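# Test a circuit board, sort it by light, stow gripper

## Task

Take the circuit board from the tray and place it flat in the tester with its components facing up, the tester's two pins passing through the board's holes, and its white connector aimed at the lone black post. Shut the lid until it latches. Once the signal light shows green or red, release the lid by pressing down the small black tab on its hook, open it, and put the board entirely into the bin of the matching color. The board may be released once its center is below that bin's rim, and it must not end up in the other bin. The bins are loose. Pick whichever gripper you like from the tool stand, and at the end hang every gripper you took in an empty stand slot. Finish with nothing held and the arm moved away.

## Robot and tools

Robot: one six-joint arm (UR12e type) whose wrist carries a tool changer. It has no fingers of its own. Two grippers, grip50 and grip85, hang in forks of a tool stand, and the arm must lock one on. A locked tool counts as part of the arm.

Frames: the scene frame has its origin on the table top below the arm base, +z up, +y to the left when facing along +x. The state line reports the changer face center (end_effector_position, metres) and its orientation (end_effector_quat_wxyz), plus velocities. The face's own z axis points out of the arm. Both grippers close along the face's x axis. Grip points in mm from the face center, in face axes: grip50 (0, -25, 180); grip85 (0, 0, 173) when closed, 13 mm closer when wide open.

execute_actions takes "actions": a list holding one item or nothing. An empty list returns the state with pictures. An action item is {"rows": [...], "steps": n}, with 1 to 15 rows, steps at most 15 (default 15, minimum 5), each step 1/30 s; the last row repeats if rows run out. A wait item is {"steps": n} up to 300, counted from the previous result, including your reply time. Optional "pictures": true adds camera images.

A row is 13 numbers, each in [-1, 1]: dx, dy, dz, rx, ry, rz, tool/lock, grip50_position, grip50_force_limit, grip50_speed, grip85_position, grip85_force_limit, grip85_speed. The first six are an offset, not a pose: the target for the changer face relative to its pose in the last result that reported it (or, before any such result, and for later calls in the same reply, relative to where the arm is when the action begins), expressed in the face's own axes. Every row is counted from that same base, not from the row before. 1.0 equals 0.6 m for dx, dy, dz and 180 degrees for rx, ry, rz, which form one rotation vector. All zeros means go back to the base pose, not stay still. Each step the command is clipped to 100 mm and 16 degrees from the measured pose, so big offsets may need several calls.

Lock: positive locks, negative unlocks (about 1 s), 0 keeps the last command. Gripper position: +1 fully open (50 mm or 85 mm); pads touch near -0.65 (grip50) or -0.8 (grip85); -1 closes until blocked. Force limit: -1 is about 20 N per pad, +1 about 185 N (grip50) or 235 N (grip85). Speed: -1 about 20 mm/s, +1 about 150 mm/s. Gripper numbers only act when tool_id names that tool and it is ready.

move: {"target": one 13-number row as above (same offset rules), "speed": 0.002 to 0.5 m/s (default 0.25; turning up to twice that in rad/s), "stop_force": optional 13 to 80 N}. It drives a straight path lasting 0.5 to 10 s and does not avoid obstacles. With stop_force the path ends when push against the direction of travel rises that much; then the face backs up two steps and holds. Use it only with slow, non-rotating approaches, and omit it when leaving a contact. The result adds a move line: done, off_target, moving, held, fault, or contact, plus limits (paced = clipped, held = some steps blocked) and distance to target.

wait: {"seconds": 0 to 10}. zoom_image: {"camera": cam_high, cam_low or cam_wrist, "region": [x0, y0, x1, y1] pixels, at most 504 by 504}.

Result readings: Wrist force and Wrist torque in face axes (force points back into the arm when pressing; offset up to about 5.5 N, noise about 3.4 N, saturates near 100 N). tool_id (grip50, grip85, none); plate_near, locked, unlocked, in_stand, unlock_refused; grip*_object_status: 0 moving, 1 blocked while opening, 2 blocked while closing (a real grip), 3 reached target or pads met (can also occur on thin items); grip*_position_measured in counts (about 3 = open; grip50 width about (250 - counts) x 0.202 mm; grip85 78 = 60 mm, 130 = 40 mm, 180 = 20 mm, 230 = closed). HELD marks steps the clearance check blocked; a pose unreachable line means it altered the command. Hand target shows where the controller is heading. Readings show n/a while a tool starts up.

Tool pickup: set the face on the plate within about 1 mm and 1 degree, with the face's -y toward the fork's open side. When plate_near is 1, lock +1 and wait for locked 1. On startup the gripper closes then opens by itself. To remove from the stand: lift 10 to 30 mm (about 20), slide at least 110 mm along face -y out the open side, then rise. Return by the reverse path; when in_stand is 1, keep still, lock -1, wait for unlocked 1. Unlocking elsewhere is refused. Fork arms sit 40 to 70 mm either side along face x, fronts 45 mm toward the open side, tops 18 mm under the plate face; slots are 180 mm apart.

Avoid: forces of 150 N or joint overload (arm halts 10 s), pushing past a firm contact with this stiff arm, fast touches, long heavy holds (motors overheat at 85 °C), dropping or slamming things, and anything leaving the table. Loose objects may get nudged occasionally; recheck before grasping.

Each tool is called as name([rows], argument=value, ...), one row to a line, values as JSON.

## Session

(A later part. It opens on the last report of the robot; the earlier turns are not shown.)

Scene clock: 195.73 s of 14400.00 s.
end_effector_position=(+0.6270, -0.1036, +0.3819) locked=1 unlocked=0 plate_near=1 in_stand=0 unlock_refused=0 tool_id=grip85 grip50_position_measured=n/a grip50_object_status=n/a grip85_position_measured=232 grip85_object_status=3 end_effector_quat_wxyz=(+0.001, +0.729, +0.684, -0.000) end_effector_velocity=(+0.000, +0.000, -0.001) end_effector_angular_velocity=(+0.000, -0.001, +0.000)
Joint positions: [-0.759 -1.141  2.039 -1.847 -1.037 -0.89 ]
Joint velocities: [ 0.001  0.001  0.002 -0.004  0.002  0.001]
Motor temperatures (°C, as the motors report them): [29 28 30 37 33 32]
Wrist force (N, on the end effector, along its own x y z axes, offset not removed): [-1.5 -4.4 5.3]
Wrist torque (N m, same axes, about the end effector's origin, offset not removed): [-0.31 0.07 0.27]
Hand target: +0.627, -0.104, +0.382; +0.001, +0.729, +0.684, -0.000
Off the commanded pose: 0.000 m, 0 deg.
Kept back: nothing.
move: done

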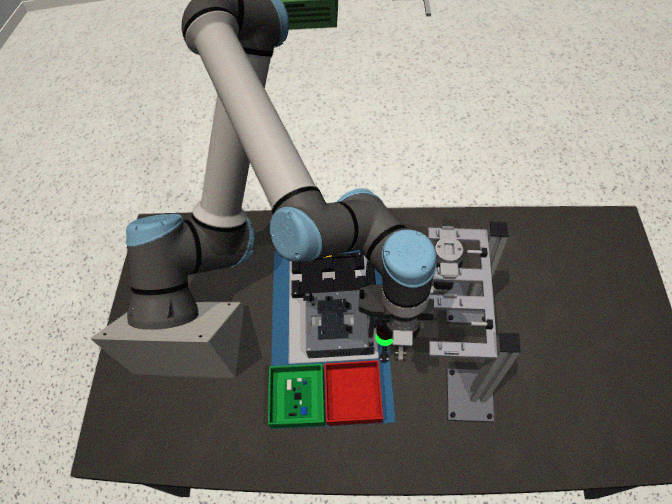

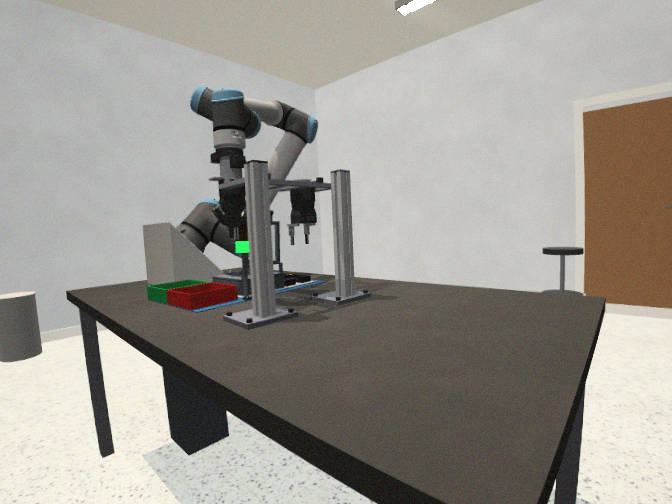

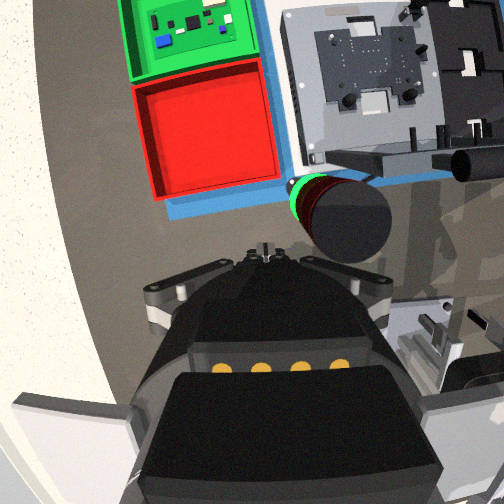

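move(target=[0,0.1707,0,0,0,0,0,0,0,0,-1,0,0], speed=0.05)

move(target=[0,0,0.035,0,0,0,0,0,0,0,-1,0,0], speed=0.01, stop_force=20)

Scene clock: 198.40 s of 14400.00 s.
end_effector_position=(+0.7291, -0.1101, +0.3820) locked=1 unlocked=0 plate_near=1 in_stand=0 unlock_refused=0 tool_id=grip85 grip50_position_measured=n/a grip50_object_status=n/a grip85_position_measured=232 grip85_object_status=3 end_effector_quat_wxyz=(+0.001, +0.729, +0.684, -0.000) end_effector_velocity=(+0.002, -0.000, -0.000) end_effector_angular_velocity=(+0.000, -0.000, -0.001)
Joint positions: [-0.673 -1.025  1.858 -1.826 -0.989 -0.806]
Joint velocities: [ 0.002  0.002 -0.004  0.     0.001  0.002]
Motor temperatures (°C, as the motors report them): [29 28 30 37 33 32]
Wrist force (N, on the end effector, along its own x y z axes, offset not removed): [-3.7 -1.1 -1.2]
Wrist torque (N m, same axes, about the end effector's origin, offset not removed): [-0.22 0.23 0.19]
Hand target: +0.729, -0.110, +0.382; +0.001, +0.729, +0.684, -0.000
Off the commanded pose: 0.000 m, 0 deg.
Kept back: nothing.
move: done

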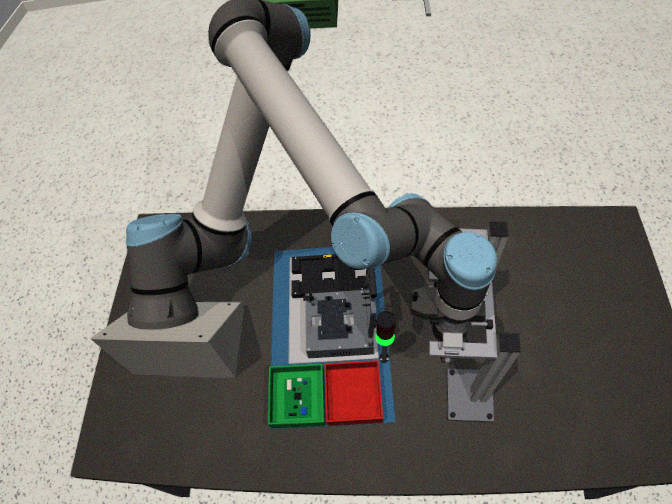

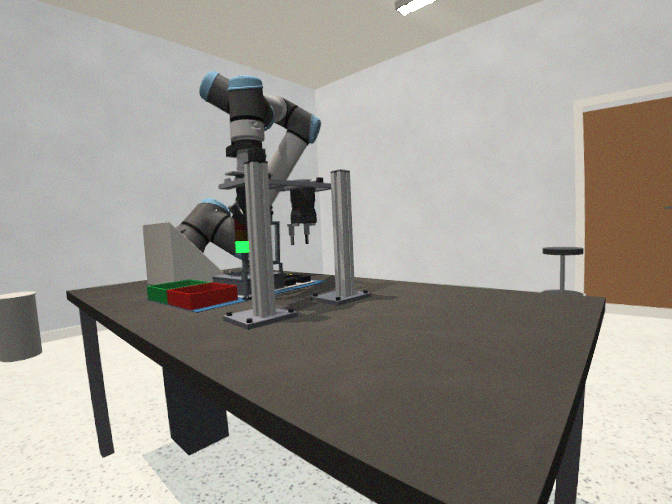

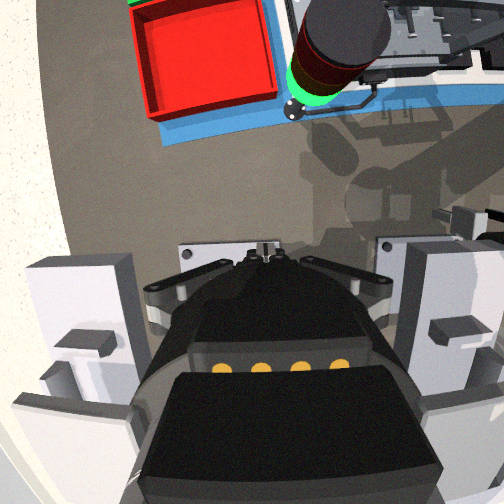

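Scene clock: 200.73 s of 14400.00 s.
end_effector_position=(+0.7291, -0.1101, +0.3611) locked=1 unlocked=0 plate_near=1 in_stand=1 unlock_refused=0 tool_id=grip85 grip50_position_measured=n/a grip50_object_status=n/a grip85_position_measured=232 grip85_object_status=3 end_effector_quat_wxyz=(+0.001, +0.729, +0.684, -0.000) end_effector_velocity=(+0.000, +0.000, -0.001) end_effector_angular_velocity=(-0.000, -0.001, +0.000)
Joint positions: [-0.659 -1.014  1.878 -1.865 -0.981 -0.792]
Joint velocities: [ 0.001  0.001  0.001 -0.004  0.001  0.001]
Motor temperatures (°C, as the motors report them): [29 28 30 37 33 32]
Wrist force (N, on the end effector, along its own x y z axes, offset not removed): [-2.3 -0.1 1.0]
Wrist torque (N m, same axes, about the end effector's origin, offset not removed): [-0.17 0.34 0.24]
Hand target: +0.729, -0.110, +0.361; +0.001, +0.729, +0.684, -0.000
Off the commanded pose: 0.000 m, 0 deg.
Kept back: nothing.
move: done

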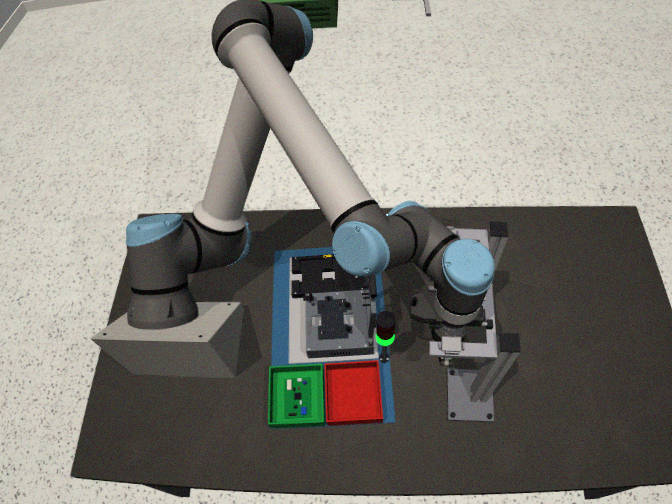

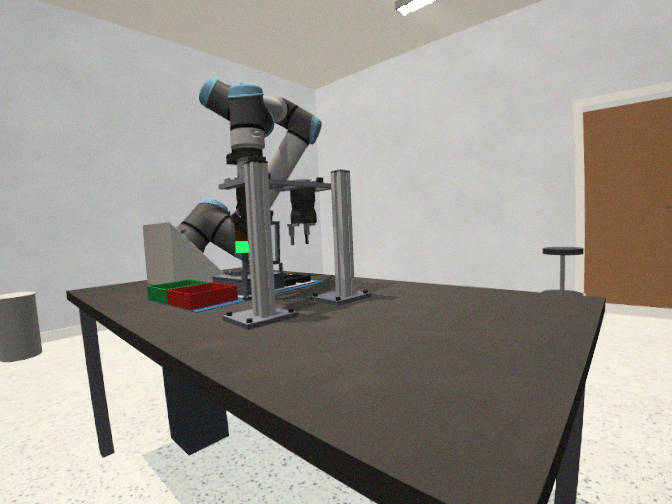

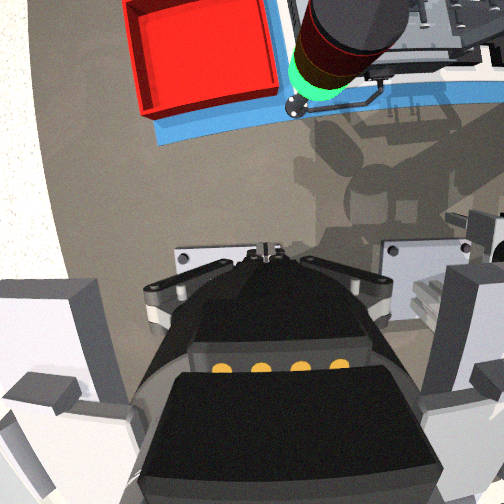

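execute_actions([
  {"rows":[[0,0,0,0,0,0,-1,0,0,0,-1,0,0]],"steps":15},
])

execute_actions([
  {"steps":40},
])

Scene clock: 201.30 s of 14400.00 s.
end_effector_position=(+0.7290, -0.1101, +0.3610) locked=0 unlocked=0 plate_near=1 in_stand=1 unlock_refused=0 tool_id=none grip50_position_measured=n/a grip50_object_status=n/a grip85_position_measured=n/a grip85_object_status=n/a end_effector_quat_wxyz=(+0.001, +0.729, +0.684, -0.000) end_effector_velocity=(+0.000, +0.000, +0.001) end_effector_angular_velocity=(+0.000, -0.001, +0.001)
Joint positions: [-0.659 -1.014  1.878 -1.866 -0.981 -0.792]
Joint velocities: [-0.    -0.    -0.001  0.001  0.001 -0.001]
Motor temperatures (°C, as the motors report them): [29 28 30 37 33 32]
Wrist force (N, on the end effector, along its own x y z axes, offset not removed): [-4.2 -3.8 -1.6]
Wrist torque (N m, same axes, about the end effector's origin, offset not removed): [-0.54 0.25 0.13]
Steps of this call (steps 1 to 7: nothing new was sent; steps 8 to 17: the first 10 steps of this action). Readings (end_effector_position | what the end effector reports):
8: (+0.7290, -0.1101, +0.3609) | locked=1 unlocked=0 plate_near=1 in_stand=1 unlock_refused=0 tool_id=grip85 grip50_position_measured=n/a grip50_object_status=n/a grip85_position_measured=232 grip85_object_status=3
9: (+0.7290, -0.1101, +0.3609) | locked=1 unlocked=0 plate_near=1 in_stand=1 unlock_refused=0 tool_id=grip85 grip50_position_measured=n/a grip50_object_status=n/a grip85_position_measured=232 grip85_object_status=3
11: (+0.7290, -0.1101, +0.3609) | locked=1 unlocked=0 plate_near=1 in_stand=1 unlock_refused=0 tool_id=grip85 grip50_position_measured=n/a grip50_object_status=n/a grip85_position_measured=232 grip85_object_status=3
15: (+0.7290, -0.1101, +0.3610) | locked=0 unlocked=0 plate_near=1 in_stand=1 unlock_refused=0 tool_id=none grip50_position_measured=n/a grip50_object_status=n/a grip85_position_measured=n/a grip85_object_status=n/a
17: the state above

Scene clock: 202.63 s of 14400.00 s.
end_effector_position=(+0.7291, -0.1101, +0.3611) locked=0 unlocked=1 plate_near=1 in_stand=1 unlock_refused=0 tool_id=none grip50_position_measured=n/a grip50_object_status=n/a grip85_position_measured=n/a grip85_object_status=n/a end_effector_quat_wxyz=(+0.001, +0.729, +0.684, -0.000) end_effector_velocity=(+0.000, +0.000, -0.000) end_effector_angular_velocity=(+0.001, -0.001, +0.001)
Joint positions: [-0.659 -1.014  1.878 -1.865 -0.981 -0.792]
Joint velocities: [ 0.     0.     0.    -0.     0.001 -0.   ]
Motor temperatures (°C, as the motors report them): [29 28 30 37 33 32]
Wrist force (N, on the end effector, along its own x y z axes, offset not removed): [-2.1 -2.8 0.3]
Wrist torque (N m, same axes, about the end effector's origin, offset not removed): [-0.24 0.14 0.01]
Hand target: +0.729, -0.110, +0.361; +0.001, +0.729, +0.684, -0.000
Off the commanded pose: 0.000 m, 0 deg.
Kept back: nothing.
Steps of this call (steps 1 to 5: the last 5 steps of your previous action; steps 6 to 40: nothing new was sent). Readings (end_effector_position | what the end effector reports):
1: (+0.7290, -0.1101, +0.3610) | locked=0 unlocked=0 plate_near=1 in_stand=1 unlock_refused=0 tool_id=none grip50_position_measured=n/a grip50_object_status=n/a grip85_position_measured=n/a grip85_object_status=n/a
2: (+0.7290, -0.1101, +0.3610) | locked=0 unlocked=0 plate_near=1 in_stand=1 unlock_refused=0 tool_id=none grip50_position_measured=n/a grip50_object_status=n/a grip85_position_measured=n/a grip85_object_status=n/a
4: (+0.7290, -0.1101, +0.3611) | locked=0 unlocked=0 plate_near=1 in_stand=1 unlock_refused=0 tool_id=none grip50_position_measured=n/a grip50_object_status=n/a grip85_position_measured=n/a grip85_object_status=n/a
8: (+0.7291, -0.1101, +0.3611) | locked=0 unlocked=0 plate_near=1 in_stand=1 unlock_refused=0 tool_id=none grip50_position_measured=n/a grip50_object_status=n/a grip85_position_measured=n/a grip85_object_status=n/a
40: the state above

move(target=[0,0,-0.2,0,0,0,0,0,0,0,0,0,0], speed=0.1)

finished_scene(scene=2)

Scene clock: 204.53 s of 14400.00 s.
end_effector_position=(+0.7290, -0.1100, +0.4810) locked=0 unlocked=1 plate_near=0 in_stand=0 unlock_refused=0 tool_id=none grip50_position_measured=n/a grip50_object_status=n/a grip85_position_measured=n/a grip85_object_status=n/a end_effector_quat_wxyz=(+0.001, +0.729, +0.684, -0.000) end_effector_velocity=(-0.000, -0.000, +0.002) end_effector_angular_velocity=(+0.000, -0.000, -0.001)
Joint positions: [-0.738 -1.063  1.749 -1.645 -1.025 -0.87 ]
Joint velocities: [-0.001 -0.    -0.002  0.003 -0.    -0.   ]
Motor temperatures (°C, as the motors report them): [29 28 30 37 33 32]
Wrist force (N, on the end effector, along its own x y z axes, offset not removed): [-0.2 -4.8 1.7]
Wrist torque (N m, same axes, about the end effector's origin, offset not removed): [-0.34 0.08 0.15]
Hand target: +0.729, -0.110, +0.481; +0.001, +0.729, +0.684, -0.000
Off the commanded pose: 0.000 m, 0 deg.
Kept back: nothing.
move: done

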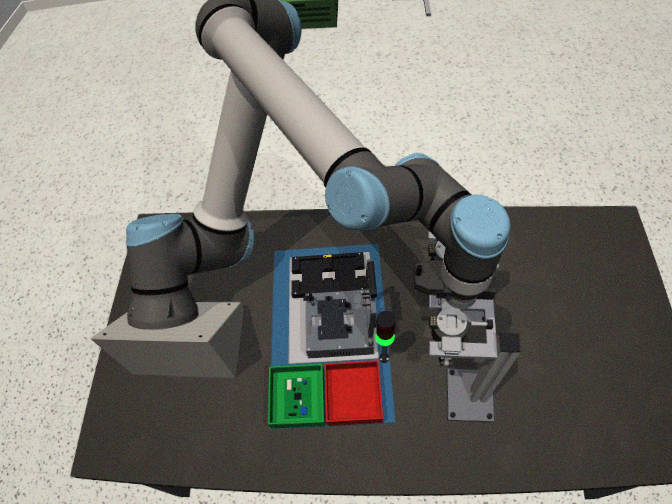

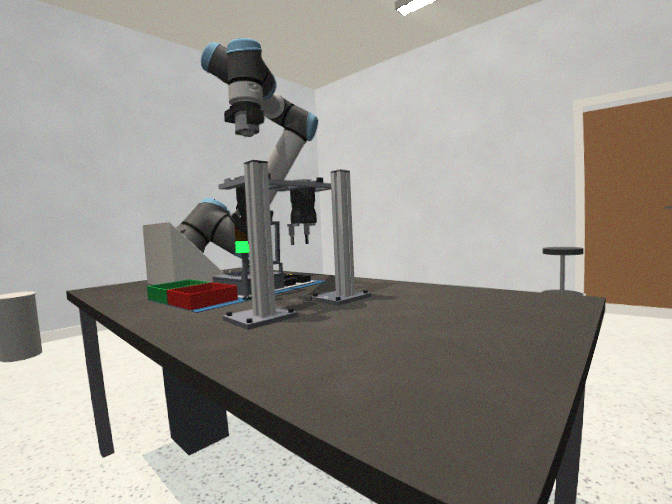

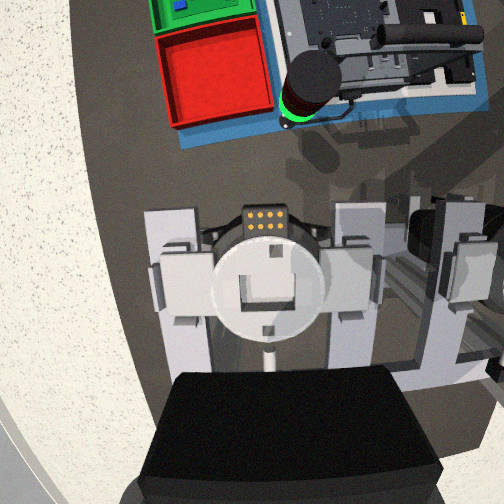

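The scene is finished: the task was done.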